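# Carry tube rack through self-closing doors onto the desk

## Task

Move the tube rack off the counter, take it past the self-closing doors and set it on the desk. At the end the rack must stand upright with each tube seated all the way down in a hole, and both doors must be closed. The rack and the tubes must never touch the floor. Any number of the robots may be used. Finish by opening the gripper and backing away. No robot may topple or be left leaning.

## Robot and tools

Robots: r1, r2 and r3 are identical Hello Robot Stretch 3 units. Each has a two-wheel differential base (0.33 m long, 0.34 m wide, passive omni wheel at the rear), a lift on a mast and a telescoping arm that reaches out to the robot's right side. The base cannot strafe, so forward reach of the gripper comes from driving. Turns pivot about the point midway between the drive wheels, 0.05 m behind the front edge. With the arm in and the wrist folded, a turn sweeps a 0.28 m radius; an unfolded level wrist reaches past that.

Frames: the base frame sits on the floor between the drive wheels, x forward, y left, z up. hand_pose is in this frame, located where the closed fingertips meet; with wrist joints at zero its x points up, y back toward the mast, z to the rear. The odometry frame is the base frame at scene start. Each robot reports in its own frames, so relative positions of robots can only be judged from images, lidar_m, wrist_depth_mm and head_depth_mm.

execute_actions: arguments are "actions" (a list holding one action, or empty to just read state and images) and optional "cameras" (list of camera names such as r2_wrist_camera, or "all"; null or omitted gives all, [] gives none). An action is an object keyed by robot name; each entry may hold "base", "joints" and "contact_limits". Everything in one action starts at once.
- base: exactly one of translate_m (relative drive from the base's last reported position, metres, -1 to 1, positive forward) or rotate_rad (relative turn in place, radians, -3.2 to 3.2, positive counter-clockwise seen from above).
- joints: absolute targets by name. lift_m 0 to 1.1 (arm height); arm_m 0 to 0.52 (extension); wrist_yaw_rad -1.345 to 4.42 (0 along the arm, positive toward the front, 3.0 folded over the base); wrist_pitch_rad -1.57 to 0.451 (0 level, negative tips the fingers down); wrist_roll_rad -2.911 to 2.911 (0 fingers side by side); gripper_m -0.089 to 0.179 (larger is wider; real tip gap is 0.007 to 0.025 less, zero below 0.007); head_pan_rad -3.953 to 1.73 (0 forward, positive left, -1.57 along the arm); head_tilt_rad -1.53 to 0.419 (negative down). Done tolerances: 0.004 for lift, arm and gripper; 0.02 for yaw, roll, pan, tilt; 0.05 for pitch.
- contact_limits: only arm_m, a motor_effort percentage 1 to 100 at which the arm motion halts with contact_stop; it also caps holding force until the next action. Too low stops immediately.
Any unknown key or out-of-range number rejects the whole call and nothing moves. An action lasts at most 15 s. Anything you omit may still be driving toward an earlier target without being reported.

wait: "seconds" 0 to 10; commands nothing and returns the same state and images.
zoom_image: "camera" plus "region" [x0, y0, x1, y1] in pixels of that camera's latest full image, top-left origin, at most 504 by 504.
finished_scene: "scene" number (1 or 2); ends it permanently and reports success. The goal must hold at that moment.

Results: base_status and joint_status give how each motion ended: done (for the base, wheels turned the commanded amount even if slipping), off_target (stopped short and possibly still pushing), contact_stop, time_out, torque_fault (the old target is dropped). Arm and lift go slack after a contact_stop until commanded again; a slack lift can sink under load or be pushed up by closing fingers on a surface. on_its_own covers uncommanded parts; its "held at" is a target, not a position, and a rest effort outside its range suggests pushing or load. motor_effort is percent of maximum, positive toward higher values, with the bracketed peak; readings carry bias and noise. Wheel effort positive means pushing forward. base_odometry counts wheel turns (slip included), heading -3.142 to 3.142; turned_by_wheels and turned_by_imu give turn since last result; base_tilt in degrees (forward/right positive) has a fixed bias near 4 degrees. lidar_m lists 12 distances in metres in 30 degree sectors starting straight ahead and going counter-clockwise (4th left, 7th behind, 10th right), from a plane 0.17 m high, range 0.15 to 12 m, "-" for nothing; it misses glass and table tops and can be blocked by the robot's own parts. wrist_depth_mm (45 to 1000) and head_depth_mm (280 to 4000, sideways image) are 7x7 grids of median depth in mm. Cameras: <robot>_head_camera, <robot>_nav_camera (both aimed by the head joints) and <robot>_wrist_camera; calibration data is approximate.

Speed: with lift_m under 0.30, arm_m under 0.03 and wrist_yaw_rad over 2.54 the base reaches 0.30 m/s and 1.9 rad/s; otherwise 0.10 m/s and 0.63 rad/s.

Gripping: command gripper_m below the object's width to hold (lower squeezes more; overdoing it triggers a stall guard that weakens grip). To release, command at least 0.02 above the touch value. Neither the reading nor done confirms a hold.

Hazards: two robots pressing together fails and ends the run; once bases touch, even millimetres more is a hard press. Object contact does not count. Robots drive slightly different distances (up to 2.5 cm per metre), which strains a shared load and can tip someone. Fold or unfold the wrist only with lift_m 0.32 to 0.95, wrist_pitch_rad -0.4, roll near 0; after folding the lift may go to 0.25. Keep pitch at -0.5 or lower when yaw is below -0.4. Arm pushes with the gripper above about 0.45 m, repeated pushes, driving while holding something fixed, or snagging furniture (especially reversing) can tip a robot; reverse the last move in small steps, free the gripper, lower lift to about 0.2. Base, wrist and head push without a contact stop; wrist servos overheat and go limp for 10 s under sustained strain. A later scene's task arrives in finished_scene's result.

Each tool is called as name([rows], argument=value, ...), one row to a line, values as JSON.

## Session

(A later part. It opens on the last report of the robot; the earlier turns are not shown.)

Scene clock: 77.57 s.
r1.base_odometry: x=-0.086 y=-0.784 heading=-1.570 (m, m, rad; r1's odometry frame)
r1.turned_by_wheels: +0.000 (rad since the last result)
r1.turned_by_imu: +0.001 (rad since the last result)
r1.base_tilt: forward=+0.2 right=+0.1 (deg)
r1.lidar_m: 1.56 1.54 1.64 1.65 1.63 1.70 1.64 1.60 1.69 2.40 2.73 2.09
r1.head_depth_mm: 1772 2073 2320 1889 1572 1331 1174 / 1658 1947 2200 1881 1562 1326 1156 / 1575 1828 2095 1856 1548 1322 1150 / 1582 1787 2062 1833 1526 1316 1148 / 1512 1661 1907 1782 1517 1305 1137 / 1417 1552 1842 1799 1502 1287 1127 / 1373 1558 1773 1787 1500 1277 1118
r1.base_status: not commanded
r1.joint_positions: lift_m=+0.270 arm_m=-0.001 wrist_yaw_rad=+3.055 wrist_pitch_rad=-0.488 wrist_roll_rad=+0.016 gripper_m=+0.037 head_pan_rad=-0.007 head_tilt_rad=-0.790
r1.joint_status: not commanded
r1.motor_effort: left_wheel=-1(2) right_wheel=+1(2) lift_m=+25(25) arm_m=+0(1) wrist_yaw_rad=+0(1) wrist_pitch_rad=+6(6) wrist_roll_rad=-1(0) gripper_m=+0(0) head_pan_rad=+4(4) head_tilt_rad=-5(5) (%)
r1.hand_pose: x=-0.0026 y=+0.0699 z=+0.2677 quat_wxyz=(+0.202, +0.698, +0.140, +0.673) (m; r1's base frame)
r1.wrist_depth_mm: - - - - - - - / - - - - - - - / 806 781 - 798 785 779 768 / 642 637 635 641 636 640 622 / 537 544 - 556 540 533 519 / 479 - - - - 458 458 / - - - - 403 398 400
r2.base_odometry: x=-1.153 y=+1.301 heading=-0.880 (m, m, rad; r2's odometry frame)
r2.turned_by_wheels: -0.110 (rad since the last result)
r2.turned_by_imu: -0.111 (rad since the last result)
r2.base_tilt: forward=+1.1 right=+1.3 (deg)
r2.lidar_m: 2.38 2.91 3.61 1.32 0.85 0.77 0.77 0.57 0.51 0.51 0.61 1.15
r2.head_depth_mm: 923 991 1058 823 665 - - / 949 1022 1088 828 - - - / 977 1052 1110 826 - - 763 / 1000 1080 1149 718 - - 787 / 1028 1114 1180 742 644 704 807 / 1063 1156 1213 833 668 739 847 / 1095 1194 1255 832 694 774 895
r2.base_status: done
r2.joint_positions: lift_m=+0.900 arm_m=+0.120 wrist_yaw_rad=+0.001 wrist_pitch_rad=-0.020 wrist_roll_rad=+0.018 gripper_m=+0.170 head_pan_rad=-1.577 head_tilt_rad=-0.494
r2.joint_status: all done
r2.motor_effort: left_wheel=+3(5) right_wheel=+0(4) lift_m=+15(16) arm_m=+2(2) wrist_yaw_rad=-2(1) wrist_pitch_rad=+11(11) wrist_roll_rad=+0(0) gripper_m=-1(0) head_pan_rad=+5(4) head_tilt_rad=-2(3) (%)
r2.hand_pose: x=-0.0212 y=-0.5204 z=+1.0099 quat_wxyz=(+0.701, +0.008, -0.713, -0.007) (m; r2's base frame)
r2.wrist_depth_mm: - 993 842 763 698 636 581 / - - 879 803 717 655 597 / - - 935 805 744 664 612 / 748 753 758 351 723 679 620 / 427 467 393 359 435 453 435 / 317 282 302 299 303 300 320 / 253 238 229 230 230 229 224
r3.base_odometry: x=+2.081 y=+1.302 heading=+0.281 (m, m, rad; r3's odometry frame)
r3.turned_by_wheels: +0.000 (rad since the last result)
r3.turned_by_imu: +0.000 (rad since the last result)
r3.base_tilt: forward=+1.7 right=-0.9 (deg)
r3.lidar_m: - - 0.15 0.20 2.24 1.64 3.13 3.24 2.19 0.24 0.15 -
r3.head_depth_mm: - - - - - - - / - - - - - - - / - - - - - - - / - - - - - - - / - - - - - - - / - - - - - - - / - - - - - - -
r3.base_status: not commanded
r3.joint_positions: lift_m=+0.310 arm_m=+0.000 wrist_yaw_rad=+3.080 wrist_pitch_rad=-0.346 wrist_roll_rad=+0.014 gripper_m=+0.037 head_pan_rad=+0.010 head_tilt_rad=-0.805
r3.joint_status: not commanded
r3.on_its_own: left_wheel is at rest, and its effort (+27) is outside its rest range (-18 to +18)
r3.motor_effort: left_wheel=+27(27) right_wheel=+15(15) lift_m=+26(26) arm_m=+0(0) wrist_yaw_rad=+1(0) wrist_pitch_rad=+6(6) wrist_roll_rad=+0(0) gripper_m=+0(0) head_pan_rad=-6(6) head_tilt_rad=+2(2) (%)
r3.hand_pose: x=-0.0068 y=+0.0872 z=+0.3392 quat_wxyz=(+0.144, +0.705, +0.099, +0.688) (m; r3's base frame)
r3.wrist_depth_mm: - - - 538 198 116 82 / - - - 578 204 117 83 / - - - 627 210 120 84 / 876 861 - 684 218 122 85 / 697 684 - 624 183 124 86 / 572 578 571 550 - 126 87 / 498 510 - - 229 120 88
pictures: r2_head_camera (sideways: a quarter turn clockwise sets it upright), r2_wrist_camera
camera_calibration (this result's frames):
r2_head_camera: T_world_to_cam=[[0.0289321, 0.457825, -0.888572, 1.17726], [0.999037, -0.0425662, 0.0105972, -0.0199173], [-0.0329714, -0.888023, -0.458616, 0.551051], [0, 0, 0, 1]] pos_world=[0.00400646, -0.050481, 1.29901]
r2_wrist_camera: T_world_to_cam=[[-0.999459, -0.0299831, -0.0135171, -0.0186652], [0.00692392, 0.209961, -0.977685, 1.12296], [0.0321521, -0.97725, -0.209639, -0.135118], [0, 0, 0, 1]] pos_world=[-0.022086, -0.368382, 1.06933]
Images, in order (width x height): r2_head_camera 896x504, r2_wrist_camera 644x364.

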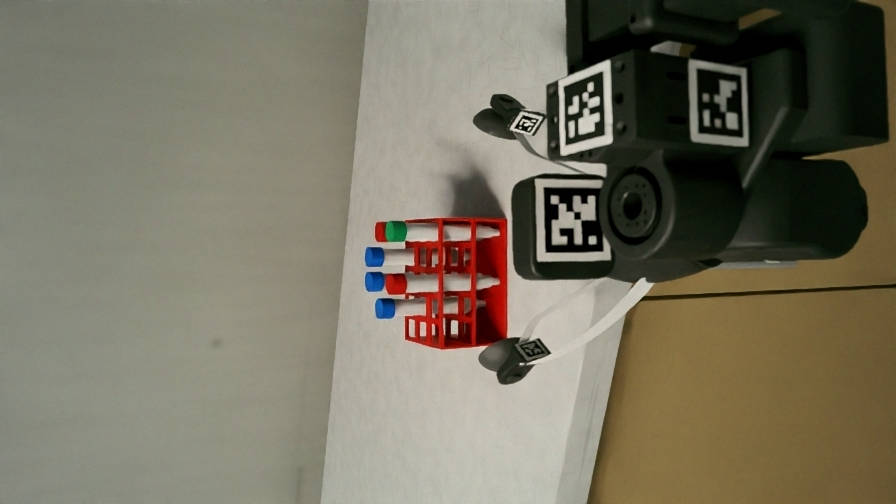

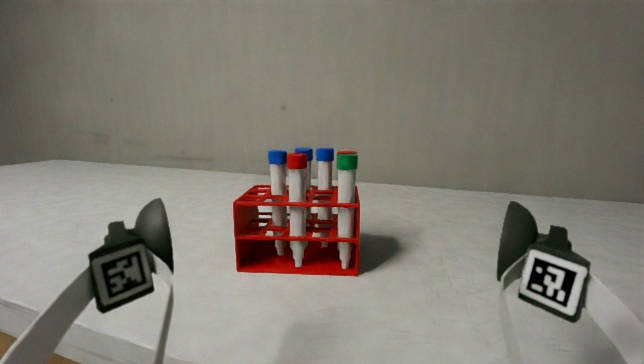

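execute_actions([
  {"r2":{"base":{"translate_m":0.034},"joints":{"arm_m":0.22,"lift_m":0.84,"gripper_m":0.179}},"r3":{"base":{"translate_m":-0.4},"joints":{"lift_m":0.27,"head_pan_rad":-3.1,"head_tilt_rad":-1}}},
], cameras=["r2_wrist_camera"])

execute_actions([
  {"r3":{"base":{"rotate_rad":2.88}}},
], cameras=[])

execute_actions([
  {"r3":{"base":{"translate_m":-0.36},"joints":{"lift_m":0.31}},"r2":{"joints":{"arm_m":0.27}}},
], cameras=["r2_wrist_camera","r3_nav_camera","r1_nav_camera"])

Scene clock: 94.73 s.
r1.base_odometry: x=-0.086 y=-0.784 heading=-1.570 (m, m, rad; r1's odometry frame)
r1.turned_by_wheels: +0.000 (rad since the last result)
r1.turned_by_imu: +0.002 (rad since the last result)
r1.base_tilt: forward=+0.2 right=+0.1 (deg)
r1.lidar_m: 1.18 1.54 1.64 1.65 1.63 1.70 1.63 1.60 1.69 2.41 2.73 2.10
r1.head_depth_mm: 1763 2071 2289 1892 1571 1334 1165 / 1662 1965 2236 1863 1558 1333 1161 / 1585 1837 2106 1858 1548 1319 1155 / 1593 1812 1947 1596 1537 1318 1143 / 1457 1658 1332 1589 1524 1301 1135 / 1439 1631 1879 1788 1510 1288 1132 / 1376 1556 1780 1777 1492 1277 1122
r1.base_status: not commanded
r1.joint_positions: lift_m=+0.270 arm_m=-0.001 wrist_yaw_rad=+3.055 wrist_pitch_rad=-0.488 wrist_roll_rad=+0.016 gripper_m=+0.037 head_pan_rad=-0.007 head_tilt_rad=-0.790
r1.joint_status: not commanded
r1.motor_effort: left_wheel=-2(1) right_wheel=+2(2) lift_m=+25(25) arm_m=+1(1) wrist_yaw_rad=+1(0) wrist_pitch_rad=+6(6) wrist_roll_rad=-1(0) gripper_m=-1(1) head_pan_rad=+4(4) head_tilt_rad=-5(5) (%)
r1.hand_pose: x=-0.0026 y=+0.0699 z=+0.2677 quat_wxyz=(+0.202, +0.698, +0.140, +0.673) (m; r1's base frame)
r1.wrist_depth_mm: - - - - - - - / - - - - - - - / 793 778 - 772 782 773 784 / 638 638 640 639 635 639 621 / 530 539 - 556 551 526 532 / 471 - - - - 461 452 / - - - - 400 401 401
r2.base_odometry: x=-1.131 y=+1.275 heading=-0.880 (m, m, rad; r2's odometry frame)
r2.turned_by_wheels: +0.000 (rad since the last result)
r2.turned_by_imu: +0.000 (rad since the last result)
r2.base_tilt: forward=+1.1 right=+1.3 (deg)
r2.lidar_m: 2.35 2.87 3.58 1.40 0.88 0.80 0.80 0.58 0.52 0.52 0.62 1.18
r2.head_depth_mm: 929 1000 1068 824 641 - 717 / 957 1026 1092 827 667 - 718 / 983 1061 1121 756 - - 749 / 1011 1094 1159 717 - 708 785 / 1041 1126 1185 810 643 722 825 / 1073 1172 1226 833 669 757 870 / 1104 1207 1265 833 698 794 916
r2.base_status: done
r2.joint_positions: lift_m=+0.840 arm_m=+0.220 wrist_yaw_rad=+0.001 wrist_pitch_rad=-0.020 wrist_roll_rad=+0.018 gripper_m=+0.179 head_pan_rad=-1.577 head_tilt_rad=-0.494
r2.joint_status: all done
r2.motor_effort: left_wheel=+2(5) right_wheel=+0(3) lift_m=+15(15) arm_m=+2(3) wrist_yaw_rad=-1(1) wrist_pitch_rad=+11(11) wrist_roll_rad=+0(0) gripper_m=-1(53) head_pan_rad=+5(5) head_tilt_rad=-3(2) (%)
r2.hand_pose: x=-0.0212 y=-0.6204 z=+0.9499 quat_wxyz=(+0.701, +0.008, -0.713, -0.007) (m; r2's base frame)
r2.wrist_depth_mm: - 871 765 688 633 569 524 / - 918 804 683 626 588 538 / - 952 845 224 628 599 547 / 473 477 411 231 237 478 477 / 268 293 246 223 229 270 270 / 198 176 186 187 188 187 200 / 137 143 143 143 144 144 140
r3.base_odometry: x=+1.697 y=+1.191 heading=+0.281 (m, m, rad; r3's odometry frame)
r3.turned_by_wheels: +0.000 (rad since the last result)
r3.turned_by_imu: -0.001 (rad since the last result)
r3.base_tilt: forward=+1.7 right=-0.7 (deg)
r3.lidar_m: 0.45 0.47 0.63 1.30 2.23 1.26 2.76 2.84 2.58 1.66 0.53 0.48
r3.head_depth_mm: 2462 2053 1656 1553 1368 1224 1141 / 2511 2092 1774 1542 1364 1254 - / 2447 2085 1777 1545 1370 1267 - / 2502 2110 1772 1556 1377 1236 - / 2496 2073 1786 1554 1367 1235 - / 2558 2104 1780 1555 1368 1230 1133 / 2538 2128 1790 1567 1379 1234 1117
r3.base_status: done
r3.joint_positions: lift_m=+0.270 arm_m=+0.000 wrist_yaw_rad=+3.080 wrist_pitch_rad=-0.346 wrist_roll_rad=+0.014 gripper_m=+0.037 head_pan_rad=-3.093 head_tilt_rad=-0.988
r3.joint_status: all done
r3.motor_effort: left_wheel=+1(18) right_wheel=+1(11) lift_m=+23(22) arm_m=+0(0) wrist_yaw_rad=+0(1) wrist_pitch_rad=+5(5) wrist_roll_rad=+0(0) gripper_m=+0(0) head_pan_rad=-4(57) head_tilt_rad=-4(19) (%)
r3.hand_pose: x=-0.0068 y=+0.0872 z=+0.2993 quat_wxyz=(+0.144, +0.705, +0.099, +0.688) (m; r3's base frame)
r3.wrist_depth_mm: - - - - - 591 512 / - - - - - 638 519 / - - - - 959 676 526 / 813 797 - 765 766 720 540 / 638 629 - 613 625 599 543 / 522 524 - 528 - 505 496 / 459 - - - 437 431 429
pictures: r2_wrist_camera
camera_calibration (this result's frames):
r2_wrist_camera: T_world_to_cam=[[-0.99946, -0.0299547, -0.0135148, -0.0224663], [0.00693011, 0.209886, -0.977701, 1.08528], [0.0321234, -0.977267, -0.209565, -0.245499], [0, 0, 0, 1]] pos_world=[-0.0220891, -0.468377, 1.00933]
Images, in order (width x height): r2_wrist_camera 644x364.

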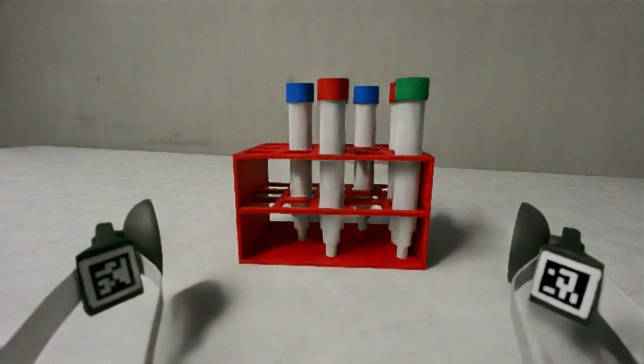

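Scene clock: 97.70 s.
r1.base_odometry: x=-0.086 y=-0.784 heading=-1.570 (m, m, rad; r1's odometry frame)
r1.turned_by_wheels: +0.000 (rad since the last result)
r1.turned_by_imu: +0.001 (rad since the last result)
r1.base_tilt: forward=+0.1 right=+0.2 (deg)
r1.lidar_m: 1.27 1.54 1.64 1.65 1.63 1.70 1.64 1.60 1.69 2.41 2.72 2.09
r1.head_depth_mm: 1771 2078 2306 1896 1571 1327 1168 / 1651 1969 2200 1878 1557 1333 1161 / 1535 1833 2118 1854 1539 1328 1155 / 1585 1763 1599 1733 1539 1309 1151 / 1506 1708 1538 1721 1519 1305 1138 / 1442 1624 1861 1824 1507 1292 1135 / 1383 1543 1774 1786 1489 1282 1123
r1.base_status: not commanded
r1.joint_positions: lift_m=+0.270 arm_m=-0.001 wrist_yaw_rad=+3.055 wrist_pitch_rad=-0.488 wrist_roll_rad=+0.016 gripper_m=+0.037 head_pan_rad=-0.007 head_tilt_rad=-0.790
r1.joint_status: not commanded
r1.motor_effort: left_wheel=-2(1) right_wheel=+1(2) lift_m=+25(25) arm_m=+0(0) wrist_yaw_rad=+0(0) wrist_pitch_rad=+6(6) wrist_roll_rad=-1(1) gripper_m=-1(1) head_pan_rad=+4(4) head_tilt_rad=-5(5) (%)
r1.hand_pose: x=-0.0026 y=+0.0699 z=+0.2677 quat_wxyz=(+0.202, +0.698, +0.140, +0.673) (m; r1's base frame)
r1.wrist_depth_mm: - - - - - - - / - - - - - - - / 788 805 - 781 791 778 776 / 649 632 638 631 630 635 619 / 542 548 - 554 548 535 535 / 482 - - - - 458 459 / - - - - 403 400 402
r2.base_odometry: x=-1.131 y=+1.275 heading=-0.880 (m, m, rad; r2's odometry frame)
r2.turned_by_wheels: +0.000 (rad since the last result)
r2.turned_by_imu: +0.000 (rad since the last result)
r2.base_tilt: forward=+1.1 right=+1.4 (deg)
r2.lidar_m: 2.35 2.87 3.59 1.40 0.88 0.80 0.80 0.58 0.52 0.52 0.62 1.17
r2.head_depth_mm: 931 1003 1066 826 639 - 715 / 954 1033 1090 827 667 - 717 / 983 1060 1119 754 - - 750 / 1010 1092 1155 719 - 707 785 / 1040 1126 1183 810 643 723 824 / 1076 1167 1218 832 668 756 869 / 1111 1207 1265 830 697 791 916
r2.base_status: not commanded
r2.joint_positions: lift_m=+0.840 arm_m=+0.220 wrist_yaw_rad=+0.001 wrist_pitch_rad=-0.020 wrist_roll_rad=+0.018 gripper_m=+0.179 head_pan_rad=-1.577 head_tilt_rad=-0.494
r2.joint_status: not commanded
r2.motor_effort: left_wheel=+2(2) right_wheel=+0(1) lift_m=+16(15) arm_m=+2(2) wrist_yaw_rad=-1(0) wrist_pitch_rad=+11(11) wrist_roll_rad=+0(0) gripper_m=-1(1) head_pan_rad=+4(4) head_tilt_rad=-2(1) (%)
r2.hand_pose: x=-0.0212 y=-0.6204 z=+0.9499 quat_wxyz=(+0.701, +0.008, -0.713, -0.007) (m; r2's base frame)
r2.wrist_depth_mm: - 863 764 684 621 566 522 / - 923 802 688 631 581 529 / - 923 820 226 621 595 555 / 471 474 409 232 238 482 476 / 267 294 245 223 229 271 270 / 199 176 186 186 186 188 200 / 137 143 143 144 144 144 141
r3.base_odometry: x=+1.697 y=+1.191 heading=-3.122 (m, m, rad; r3's odometry frame)
r3.turned_by_wheels: +2.880 (rad since the last result)
r3.turned_by_imu: +2.830 (rad since the last result)
r3.base_tilt: forward=+1.7 right=-0.8 (deg)
r3.lidar_m: 1.26 2.76 2.57 2.12 0.81 0.52 0.46 0.46 0.52 0.69 2.17 1.36
r3.head_depth_mm: 448 536 670 808 1032 1218 1138 / 439 523 648 842 1142 1257 - / 428 509 625 809 1148 1265 - / 418 494 603 772 1070 1252 - / 408 481 583 741 1007 1239 - / 399 469 566 711 963 1216 1135 / 391 456 547 682 910 1202 1112
r3.base_status: done
r3.joint_positions: lift_m=+0.270 arm_m=+0.000 wrist_yaw_rad=+3.080 wrist_pitch_rad=-0.346 wrist_roll_rad=+0.014 gripper_m=+0.037 head_pan_rad=-3.094 head_tilt_rad=-0.988
r3.joint_status: not commanded
r3.motor_effort: left_wheel=-2(9) right_wheel=+2(14) lift_m=+22(23) arm_m=+0(0) wrist_yaw_rad=+0(0) wrist_pitch_rad=+6(6) wrist_roll_rad=+0(0) gripper_m=+0(0) head_pan_rad=-3(2) head_tilt_rad=-5(5) (%)
r3.hand_pose: x=-0.0068 y=+0.0872 z=+0.2993 quat_wxyz=(+0.144, +0.705, +0.099, +0.688) (m; r3's base frame)
r3.wrist_depth_mm: 966 - - - - - - / 870 - - - - - - / 800 - - - - 971 966 / 712 778 - 756 762 750 731 / 613 627 - 612 629 599 593 / 524 525 - 524 - 504 497 / 453 - - - 435 433 428
pictures: none
No camera images: the call's "cameras" was empty. Leave "cameras" out to get every camera's image.

Scene clock: 101.73 s.
r1.base_odometry: x=-0.086 y=-0.784 heading=-1.570 (m, m, rad; r1's odometry frame)
r1.turned_by_wheels: +0.000 (rad since the last result)
r1.turned_by_imu: +0.001 (rad since the last result)
r1.base_tilt: forward=+0.2 right=+0.1 (deg)
r1.lidar_m: 1.62 1.54 1.64 1.65 1.62 1.70 1.64 1.60 1.68 2.41 2.72 2.09
r1.head_depth_mm: 1759 2085 2332 1894 1577 1345 1160 / 1672 1956 2223 1861 1555 1329 1164 / 1582 1840 2135 1841 1549 1324 1151 / 1686 1807 2017 1854 1518 1306 1137 / 1682 1832 1969 1828 1525 1299 1142 / 1545 1738 2013 1801 1507 1293 1130 / 1446 1616 1841 1780 1492 1278 1128
r1.base_status: not commanded
r1.joint_positions: lift_m=+0.270 arm_m=-0.001 wrist_yaw_rad=+3.055 wrist_pitch_rad=-0.488 wrist_roll_rad=+0.016 gripper_m=+0.037 head_pan_rad=-0.007 head_tilt_rad=-0.790
r1.joint_status: not commanded
r1.motor_effort: left_wheel=-2(2) right_wheel=+2(1) lift_m=+25(25) arm_m=+1(0) wrist_yaw_rad=+0(1) wrist_pitch_rad=+6(6) wrist_roll_rad=+0(0) gripper_m=-1(0) head_pan_rad=+4(4) head_tilt_rad=-5(5) (%)
r1.hand_pose: x=-0.0026 y=+0.0699 z=+0.2677 quat_wxyz=(+0.202, +0.698, +0.140, +0.673) (m; r1's base frame)
r1.wrist_depth_mm: - - - - - - - / - - - 987 - - - / 808 782 - 808 789 789 766 / 635 634 640 634 641 618 638 / 539 542 - 545 554 531 536 / 474 - - - - 453 459 / - - - - 400 403 405
r2.base_odometry: x=-1.131 y=+1.275 heading=-0.880 (m, m, rad; r2's odometry frame)
r2.turned_by_wheels: +0.000 (rad since the last result)
r2.turned_by_imu: +0.000 (rad since the last result)
r2.base_tilt: forward=+1.1 right=+1.4 (deg)
r2.lidar_m: 2.35 2.88 3.59 1.40 0.88 0.80 0.80 0.58 0.52 0.52 0.62 1.18
r2.head_depth_mm: 933 998 1068 824 642 - 709 / 956 1031 1093 868 - 653 715 / 981 1059 1122 809 - 680 750 / 1010 1089 1160 711 - 698 786 / 1044 1125 1181 829 643 723 825 / 1074 1164 1222 833 669 755 870 / 1107 1209 1260 832 697 792 918
r2.base_status: not commanded
r2.joint_positions: lift_m=+0.840 arm_m=+0.270 wrist_yaw_rad=+0.001 wrist_pitch_rad=-0.020 wrist_roll_rad=+0.018 gripper_m=+0.179 head_pan_rad=-1.577 head_tilt_rad=-0.494
r2.joint_status: all done
r2.motor_effort: left_wheel=+2(2) right_wheel=+0(0) lift_m=+15(16) arm_m=+3(2) wrist_yaw_rad=-1(1) wrist_pitch_rad=+11(11) wrist_roll_rad=+0(0) gripper_m=-1(0) head_pan_rad=+4(4) head_tilt_rad=-2(3) (%)
r2.hand_pose: x=-0.0212 y=-0.6704 z=+0.9499 quat_wxyz=(+0.701, +0.008, -0.713, -0.007) (m; r2's base frame)
r2.wrist_depth_mm: 955 825 717 635 584 523 486 / - 867 751 174 193 549 499 / - 891 759 175 175 563 508 / 468 468 182 159 156 473 483 / 267 294 207 163 157 270 269 / 198 176 181 171 167 187 199 / 137 143 143 143 143 143 140
r3.base_odometry: x=+2.057 y=+1.198 heading=-3.122 (m, m, rad; r3's odometry frame)
r3.turned_by_wheels: +0.000 (rad since the last result)
r3.turned_by_imu: +0.005 (rad since the last result)
r3.base_tilt: forward=+1.8 right=-0.7 (deg)
r3.lidar_m: 1.62 3.06 2.69 2.08 0.26 0.30 0.27 0.26 0.27 0.37 0.71 2.58
r3.head_depth_mm: 300 358 460 1507 1353 801 748 / 291 334 419 564 1304 1254 - / - 315 389 509 734 - - / - 300 360 460 639 937 - / - 293 336 422 567 837 - / - - 314 390 509 738 1076 / - - 300 360 461 641 1051
r3.base_status: translate_m off_target (by the wheels' count: -0.3598 of -0.3600)
r3.joint_positions: lift_m=+0.310 arm_m=+0.000 wrist_yaw_rad=+3.080 wrist_pitch_rad=-0.346 wrist_roll_rad=+0.014 gripper_m=+0.037 head_pan_rad=-3.094 head_tilt_rad=-0.991
r3.joint_status: all done
r3.on_its_own: left_wheel is at rest, and its effort (-19) is outside its rest range (-18 to +18); right_wheel is at rest, and its effort (-26) is outside its rest range (-18 to +18)
r3.motor_effort: left_wheel=-19(47) right_wheel=-26(60) lift_m=+27(29) arm_m=+0(0) wrist_yaw_rad=+0(1) wrist_pitch_rad=+5(5) wrist_roll_rad=+0(0) gripper_m=+0(0) head_pan_rad=-4(3) head_tilt_rad=-4(5) (%)
r3.hand_pose: x=-0.0068 y=+0.0872 z=+0.3391 quat_wxyz=(+0.144, +0.705, +0.099, +0.688) (m; r3's base frame)
r3.wrist_depth_mm: 220 236 - - - - - / 237 249 - - - - - / 257 266 - - - - - / 286 288 - 850 817 827 791 / 669 315 - 677 684 653 642 / 575 352 366 558 - 560 549 / 495 432 - - 476 474 471
pictures: r1_nav_camera (sideways: a quarter turn counterclockwise sets it upright), r2_wrist_camera, r3_nav_camera (sideways: a quarter turn counterclockwise sets it upright)
camera_calibration (this result's frames):
r1_nav_camera: T_world_to_cam=[[0.734978, 0.0340061, 0.677238, -0.845513], [0.0485427, -0.998818, -0.0025278, 0.0578747], [0.676352, 0.0347329, -0.735759, 0.911515], [0, 0, 0, 1]] pos_world=[0.00211957, 0.0548994, 1.24342]
r2_wrist_camera: T_world_to_cam=[[-0.99946, -0.0299531, -0.0135148, -0.0239635], [0.00693043, 0.209886, -0.977701, 1.09578], [0.0321218, -0.977267, -0.209566, -0.294364], [0, 0, 0, 1]] pos_world=[-0.0220893, -0.518379, 1.00933]
r3_nav_camera: T_world_to_cam=[[-0.866076, 0.00192043, 0.499909, -0.600885], [-0.0279988, 0.998237, -0.0523418, 0.120961], [-0.499128, -0.0593288, -0.864495, 1.08087], [0, 0, 0, 1]] pos_world=[0.022468, -0.0554674, 1.24113]
Images, in order (width x height): r1_nav_camera 672x504, r2_wrist_camera 644x364, r3_nav_camera 672x504.

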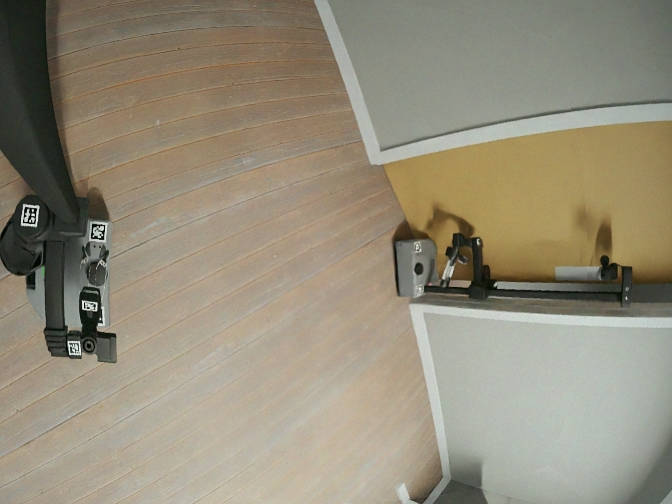

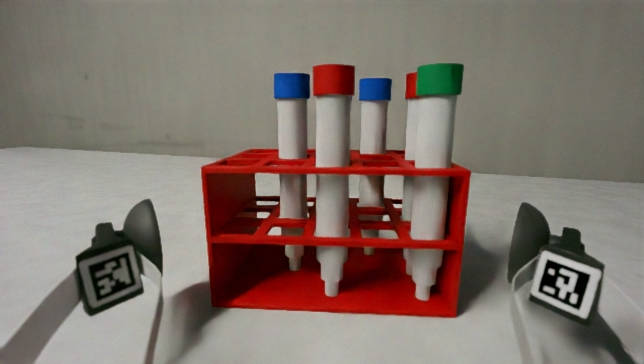

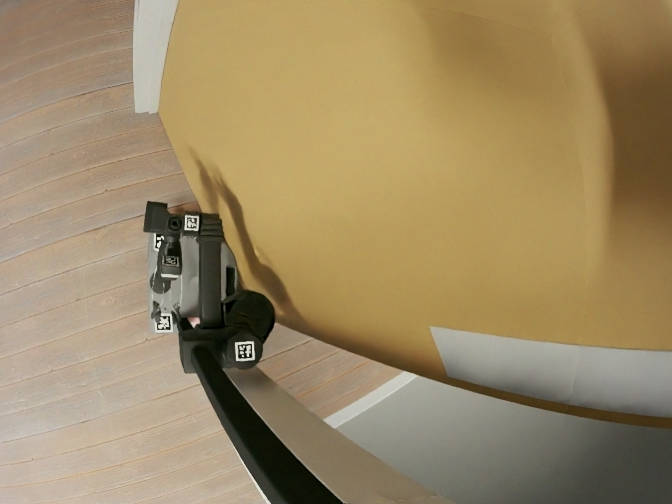

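execute_actions([
  {"r3":{"base":{"rotate_rad":0.3}},"r2":{"joints":{"arm_m":0.335}}},
], cameras=["r2_wrist_camera"])

execute_actions([
  {"r3":{"base":{"translate_m":-0.3}},"r2":{"joints":{"gripper_m":0.06}}},
], cameras=["r2_wrist_camera","r2_head_camera","r3_nav_camera","r1_nav_camera"])

Scene clock: 108.10 s.
r1.base_odometry: x=-0.086 y=-0.784 heading=-1.570 (m, m, rad; r1's odometry frame)
r1.turned_by_wheels: +0.000 (rad since the last result)
r1.turned_by_imu: +0.001 (rad since the last result)
r1.base_tilt: forward=+0.2 right=+0.1 (deg)
r1.lidar_m: 1.62 1.54 1.64 1.65 1.63 1.69 1.64 1.60 1.69 2.41 2.72 2.09
r1.head_depth_mm: 1769 2065 2312 1893 1561 1343 1167 / 1676 1940 2194 1882 1562 1326 1154 / 1590 1837 2090 1859 1547 1317 1157 / 1718 1820 2042 1836 1541 1321 1145 / 1679 1808 1927 1822 1512 1304 1133 / 1556 1748 2001 1792 1505 1287 1130 / 1449 1621 1850 1789 1502 1277 1126
r1.base_status: not commanded
r1.joint_positions: lift_m=+0.270 arm_m=-0.001 wrist_yaw_rad=+3.055 wrist_pitch_rad=-0.488 wrist_roll_rad=+0.016 gripper_m=+0.037 head_pan_rad=-0.007 head_tilt_rad=-0.790
r1.joint_status: not commanded
r1.motor_effort: left_wheel=-2(2) right_wheel=+2(2) lift_m=+24(25) arm_m=+0(1) wrist_yaw_rad=+0(0) wrist_pitch_rad=+6(6) wrist_roll_rad=+0(0) gripper_m=-1(1) head_pan_rad=+4(4) head_tilt_rad=-4(5) (%)
r1.hand_pose: x=-0.0026 y=+0.0699 z=+0.2677 quat_wxyz=(+0.202, +0.698, +0.140, +0.673) (m; r1's base frame)
r1.wrist_depth_mm: - - - - - - - / - - - - - - 996 / 794 797 - 774 795 774 774 / 646 638 633 632 638 630 633 / 534 544 - 555 541 540 529 / 476 - - - - 460 455 / - - - - 403 405 399
r2.base_odometry: x=-1.131 y=+1.275 heading=-0.880 (m, m, rad; r2's odometry frame)
r2.turned_by_wheels: +0.000 (rad since the last result)
r2.turned_by_imu: -0.003 (rad since the last result)
r2.base_tilt: forward=+1.0 right=+1.2 (deg)
r2.lidar_m: 2.36 2.87 3.59 1.41 0.88 0.80 0.80 0.58 0.52 0.52 0.62 1.16
r2.head_depth_mm: 929 1000 1069 822 637 - 706 / 957 1033 1091 887 - 652 721 / 983 1060 1125 802 - 666 753 / 1008 1092 1158 736 643 688 791 / 1038 1131 1181 789 667 725 828 / 1075 1168 1223 827 667 758 873 / 1109 1207 1251 829 695 795 923
r2.base_status: not commanded
r2.joint_positions: lift_m=+0.841 arm_m=+0.334 wrist_yaw_rad=+0.001 wrist_pitch_rad=+0.007 wrist_roll_rad=+0.015 gripper_m=+0.179 head_pan_rad=-1.576 head_tilt_rad=-0.498
r2.joint_status: all done
r2.motor_effort: left_wheel=+0(14) right_wheel=+0(21) lift_m=+10(18) arm_m=+7(21) wrist_yaw_rad=-1(5) wrist_pitch_rad=-3(68) wrist_roll_rad=+1(9) gripper_m=+0(0) head_pan_rad=+4(4) head_tilt_rad=-1(2) (%)
r2.hand_pose: x=-0.0212 y=-0.7357 z=+0.9572 quat_wxyz=(+0.702, -0.002, -0.712, +0.003) (m; r2's base frame)
r2.wrist_depth_mm: 876 753 663 583 538 483 451 / 905 760 695 594 543 493 457 / 945 797 706 144 148 504 472 / 580 585 149 127 143 506 474 / 309 127 155 128 130 133 314 / 222 128 141 131 132 186 226 / 151 151 154 147 146 151 155
r3.base_odometry: x=+2.057 y=+1.198 heading=-2.823 (m, m, rad; r3's odometry frame)
r3.turned_by_wheels: +0.299 (rad since the last result)
r3.turned_by_imu: +0.288 (rad since the last result)
r3.base_tilt: forward=+1.7 right=-0.7 (deg)
r3.lidar_m: 3.06 3.20 2.07 0.26 0.26 0.31 0.27 0.27 0.32 0.56 2.36 1.62
r3.head_depth_mm: - 303 367 484 705 1222 1135 / - 298 358 465 666 976 - / - 295 348 450 636 - - / - 293 339 435 605 895 - / - 289 330 421 578 900 - / - - 322 407 555 871 1129 / - - 314 395 532 812 1118
r3.base_status: done
r3.joint_positions: lift_m=+0.310 arm_m=+0.000 wrist_yaw_rad=+3.080 wrist_pitch_rad=-0.346 wrist_roll_rad=+0.014 gripper_m=+0.037 head_pan_rad=-3.094 head_tilt_rad=-0.991
r3.joint_status: not commanded
r3.on_its_own: left_wheel is at rest, and its effort (-37) is outside its rest range (-18 to +18)
r3.motor_effort: left_wheel=-37(43) right_wheel=-9(9) lift_m=+27(27) arm_m=+0(0) wrist_yaw_rad=+1(1) wrist_pitch_rad=+5(6) wrist_roll_rad=+0(0) gripper_m=+0(1) head_pan_rad=-3(4) head_tilt_rad=-4(4) (%)
r3.hand_pose: x=-0.0068 y=+0.0872 z=+0.3391 quat_wxyz=(+0.144, +0.705, +0.099, +0.688) (m; r3's base frame)
r3.wrist_depth_mm: 768 278 272 - - - - / 824 830 292 - - - - / 889 903 319 - - - - / 897 819 - 810 811 811 806 / 698 679 - 672 683 658 654 / 576 573 538 537 - 549 539 / 418 497 - - 479 474 468
pictures: r2_wrist_camera
camera_calibration (this result's frames):
r2_wrist_camera: T_world_to_cam=[[-0.999484, -0.0303892, -0.0103738, -0.029124], [0.00463808, 0.18305, -0.983093, 1.10198], [0.0317743, -0.982634, -0.182815, -0.386201], [0, 0, 0, 1]] pos_world=[-0.0219488, -0.582097, 1.01244]
Images, in order (width x height): r2_wrist_camera 644x364.

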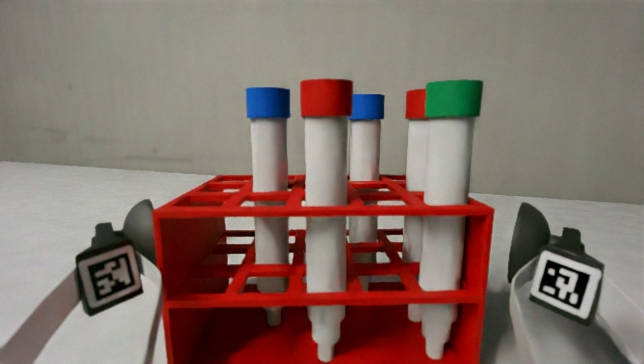

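Scene clock: 112.03 s.
r1.base_odometry: x=-0.086 y=-0.784 heading=-1.570 (m, m, rad; r1's odometry frame)
r1.turned_by_wheels: +0.000 (rad since the last result)
r1.turned_by_imu: +0.001 (rad since the last result)
r1.base_tilt: forward=+0.2 right=+0.2 (deg)
r1.lidar_m: 1.81 1.54 1.64 1.65 1.63 1.70 1.63 1.60 1.69 2.41 2.73 2.09
r1.head_depth_mm: 1771 2089 2326 1895 1562 1338 1165 / 1676 1949 2219 1872 1558 1335 1157 / 1590 1847 2112 1868 1548 1325 1156 / 2903 2933 2158 1841 1531 1314 1148 / 3483 2034 2147 1811 1521 1302 1136 / 1846 1982 2140 1801 1503 1291 1127 / 1611 1780 1975 1770 1490 1279 1123
r1.base_status: not commanded
r1.joint_positions: lift_m=+0.270 arm_m=-0.001 wrist_yaw_rad=+3.055 wrist_pitch_rad=-0.488 wrist_roll_rad=+0.016 gripper_m=+0.037 head_pan_rad=-0.007 head_tilt_rad=-0.790
r1.joint_status: not commanded
r1.motor_effort: left_wheel=-2(2) right_wheel=+2(1) lift_m=+25(25) arm_m=+0(1) wrist_yaw_rad=+0(0) wrist_pitch_rad=+6(6) wrist_roll_rad=-1(0) gripper_m=-1(0) head_pan_rad=+4(4) head_tilt_rad=-4(5) (%)
r1.hand_pose: x=-0.0026 y=+0.0699 z=+0.2677 quat_wxyz=(+0.202, +0.698, +0.140, +0.673) (m; r1's base frame)
r1.wrist_depth_mm: - - - - - - - / - - - - - - 996 / 792 801 - 782 789 786 803 / 643 643 640 640 626 642 637 / 534 546 - 552 549 532 526 / 472 - - - - 458 457 / - - - - 400 406 399
r2.base_odometry: x=-1.131 y=+1.275 heading=-0.880 (m, m, rad; r2's odometry frame)
r2.turned_by_wheels: +0.000 (rad since the last result)
r2.turned_by_imu: +0.000 (rad since the last result)
r2.base_tilt: forward=+1.1 right=+1.3 (deg)
r2.lidar_m: 2.36 2.87 3.60 1.41 0.88 0.80 0.80 0.58 0.52 0.52 0.62 1.17
r2.head_depth_mm: 933 1001 1070 821 638 - 705 / 957 1034 1090 886 - 651 719 / 982 1059 1125 757 - 667 754 / 1011 1089 1160 753 644 690 788 / 1042 1130 1183 789 666 725 828 / 1074 1166 1225 827 666 759 876 / 1106 1207 1251 827 695 795 922
r2.base_status: not commanded
r2.joint_positions: lift_m=+0.841 arm_m=+0.334 wrist_yaw_rad=+0.001 wrist_pitch_rad=+0.007 wrist_roll_rad=+0.015 gripper_m=+0.072 head_pan_rad=-1.576 head_tilt_rad=-0.498
r2.joint_status: gripper_m off_target (ended at +0.072, target +0.060)
r2.on_its_own: gripper_m is held at +0.070, not at your +0.060, by its stall guard, which is still easing
r2.motor_effort: left_wheel=+1(1) right_wheel=+0(0) lift_m=+10(10) arm_m=+6(7) wrist_yaw_rad=-1(1) wrist_pitch_rad=-3(3) wrist_roll_rad=+1(1) gripper_m=-26(100) head_pan_rad=+4(4) head_tilt_rad=-1(0) (%)
r2.hand_pose: x=-0.0212 y=-0.7357 z=+0.9572 quat_wxyz=(+0.702, -0.002, -0.712, +0.003) (m; r2's base frame)
r2.wrist_depth_mm: 893 745 665 593 535 482 445 / 902 780 677 602 536 491 454 / 946 799 701 151 174 505 464 / 588 596 175 131 147 504 473 / 306 340 163 161 165 142 310 / 209 196 155 140 142 141 218 / - 157 146 147 147 154 159
r3.base_odometry: x=+2.341 y=+1.292 heading=-2.823 (m, m, rad; r3's odometry frame)
r3.turned_by_wheels: +0.000 (rad since the last result)
r3.turned_by_imu: -0.001 (rad since the last result)
r3.base_tilt: forward=+1.7 right=-0.7 (deg)
r3.lidar_m: 3.36 0.37 0.30 0.57 0.87 1.19 0.28 0.26 0.26 0.32 0.64 1.89
r3.head_depth_mm: 351 2000 1761 1540 1355 1221 1140 / 310 375 493 1478 1359 1259 - / 294 341 423 560 827 - - / - 314 383 490 675 980 - / - 298 348 433 576 833 - / - 287 318 389 498 698 1010 / - - 299 353 441 587 883
r3.base_status: translate_m off_target (by the wheels' count: -0.2999 of -0.3000)
r3.joint_positions: lift_m=+0.310 arm_m=+0.000 wrist_yaw_rad=+3.080 wrist_pitch_rad=-0.346 wrist_roll_rad=+0.014 gripper_m=+0.037 head_pan_rad=-3.094 head_tilt_rad=-0.991
r3.joint_status: not commanded
r3.motor_effort: left_wheel=-17(37) right_wheel=-18(44) lift_m=+26(26) arm_m=+0(0) wrist_yaw_rad=+0(1) wrist_pitch_rad=+5(5) wrist_roll_rad=+0(0) gripper_m=+0(0) head_pan_rad=-3(1) head_tilt_rad=-3(4) (%)
r3.hand_pose: x=-0.0068 y=+0.0872 z=+0.3391 quat_wxyz=(+0.144, +0.705, +0.099, +0.688) (m; r3's base frame)
r3.wrist_depth_mm: 764 772 790 809 474 287 290 / 824 831 857 872 489 308 323 / 879 898 917 935 499 331 932 / 890 858 - 830 512 365 767 / 690 689 - 660 424 408 658 / 576 565 568 558 - 475 549 / 495 496 - - 475 477 469
pictures: r1_nav_camera (sideways: a quarter turn counterclockwise sets it upright), r2_head_camera (sideways: a quarter turn clockwise sets it upright), r2_wrist_camera, r3_nav_camera (sideways: a quarter turn counterclockwise sets it upright)
camera_calibration (this result's frames):
r1_nav_camera: T_world_to_cam=[[0.734978, 0.034006, 0.677238, -0.845513], [0.0485426, -0.998818, -0.00252781, 0.0578747], [0.676352, 0.0347328, -0.73576, 0.911515], [0, 0, 0, 1]] pos_world=[0.00211957, 0.0548994, 1.24342]
r2_head_camera: T_world_to_cam=[[0.0286683, 0.46118, -0.886843, 1.17501], [0.999063, -0.0419901, 0.0104601, -0.0197389], [-0.0324146, -0.886313, -0.461952, 0.555388], [0, 0, 0, 1]] pos_world=[0.00403764, -0.0504711, 1.29882]
r2_wrist_camera: T_world_to_cam=[[-0.999483, -0.0304167, -0.0103738, -0.0291372], [0.00463293, 0.183051, -0.983092, 1.10198], [0.0318014, -0.982633, -0.182816, -0.386199], [0, 0, 0, 1]] pos_world=[-0.0219459, -0.582098, 1.01244]
r3_nav_camera: T_world_to_cam=[[-0.866076, 0.00192023, 0.499909, -0.600886], [-0.0279991, 0.998237, -0.0523418, 0.120961], [-0.499128, -0.0593289, -0.864495, 1.08087], [0, 0, 0, 1]] pos_world=[0.022468, -0.0554674, 1.24113]
Images, in order (width x height): r1_nav_camera 672x504, r2_head_camera 896x504, r2_wrist_camera 644x364, r3_nav_camera 672x504.

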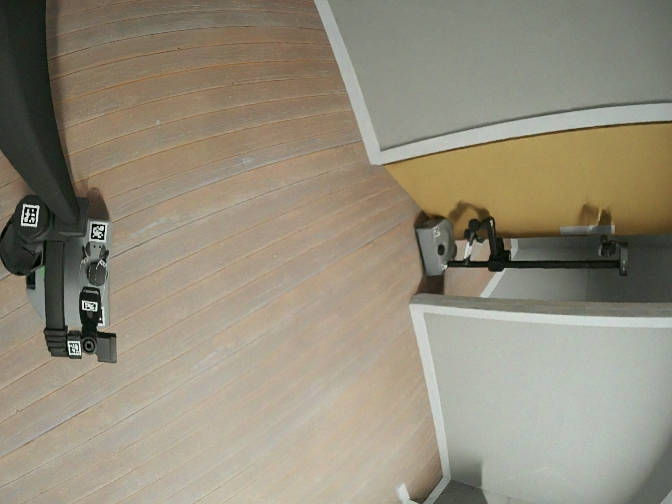

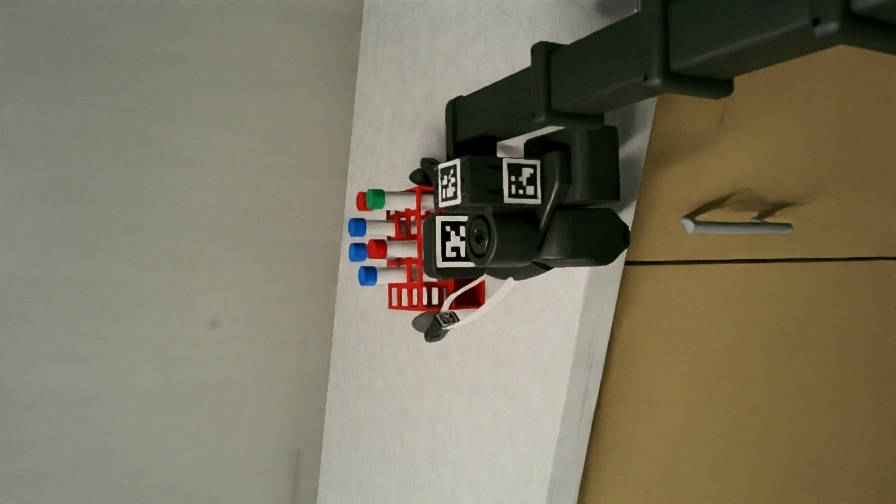

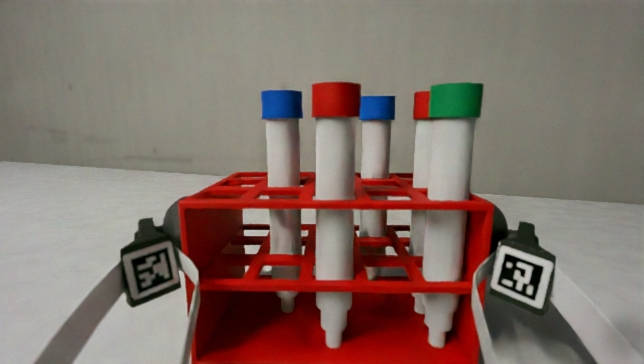

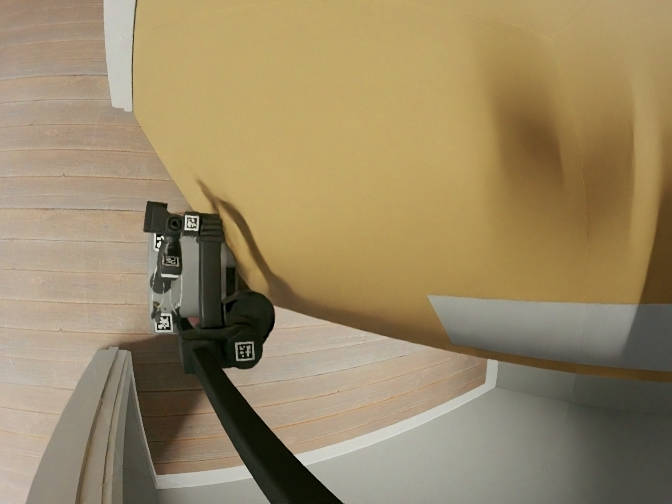

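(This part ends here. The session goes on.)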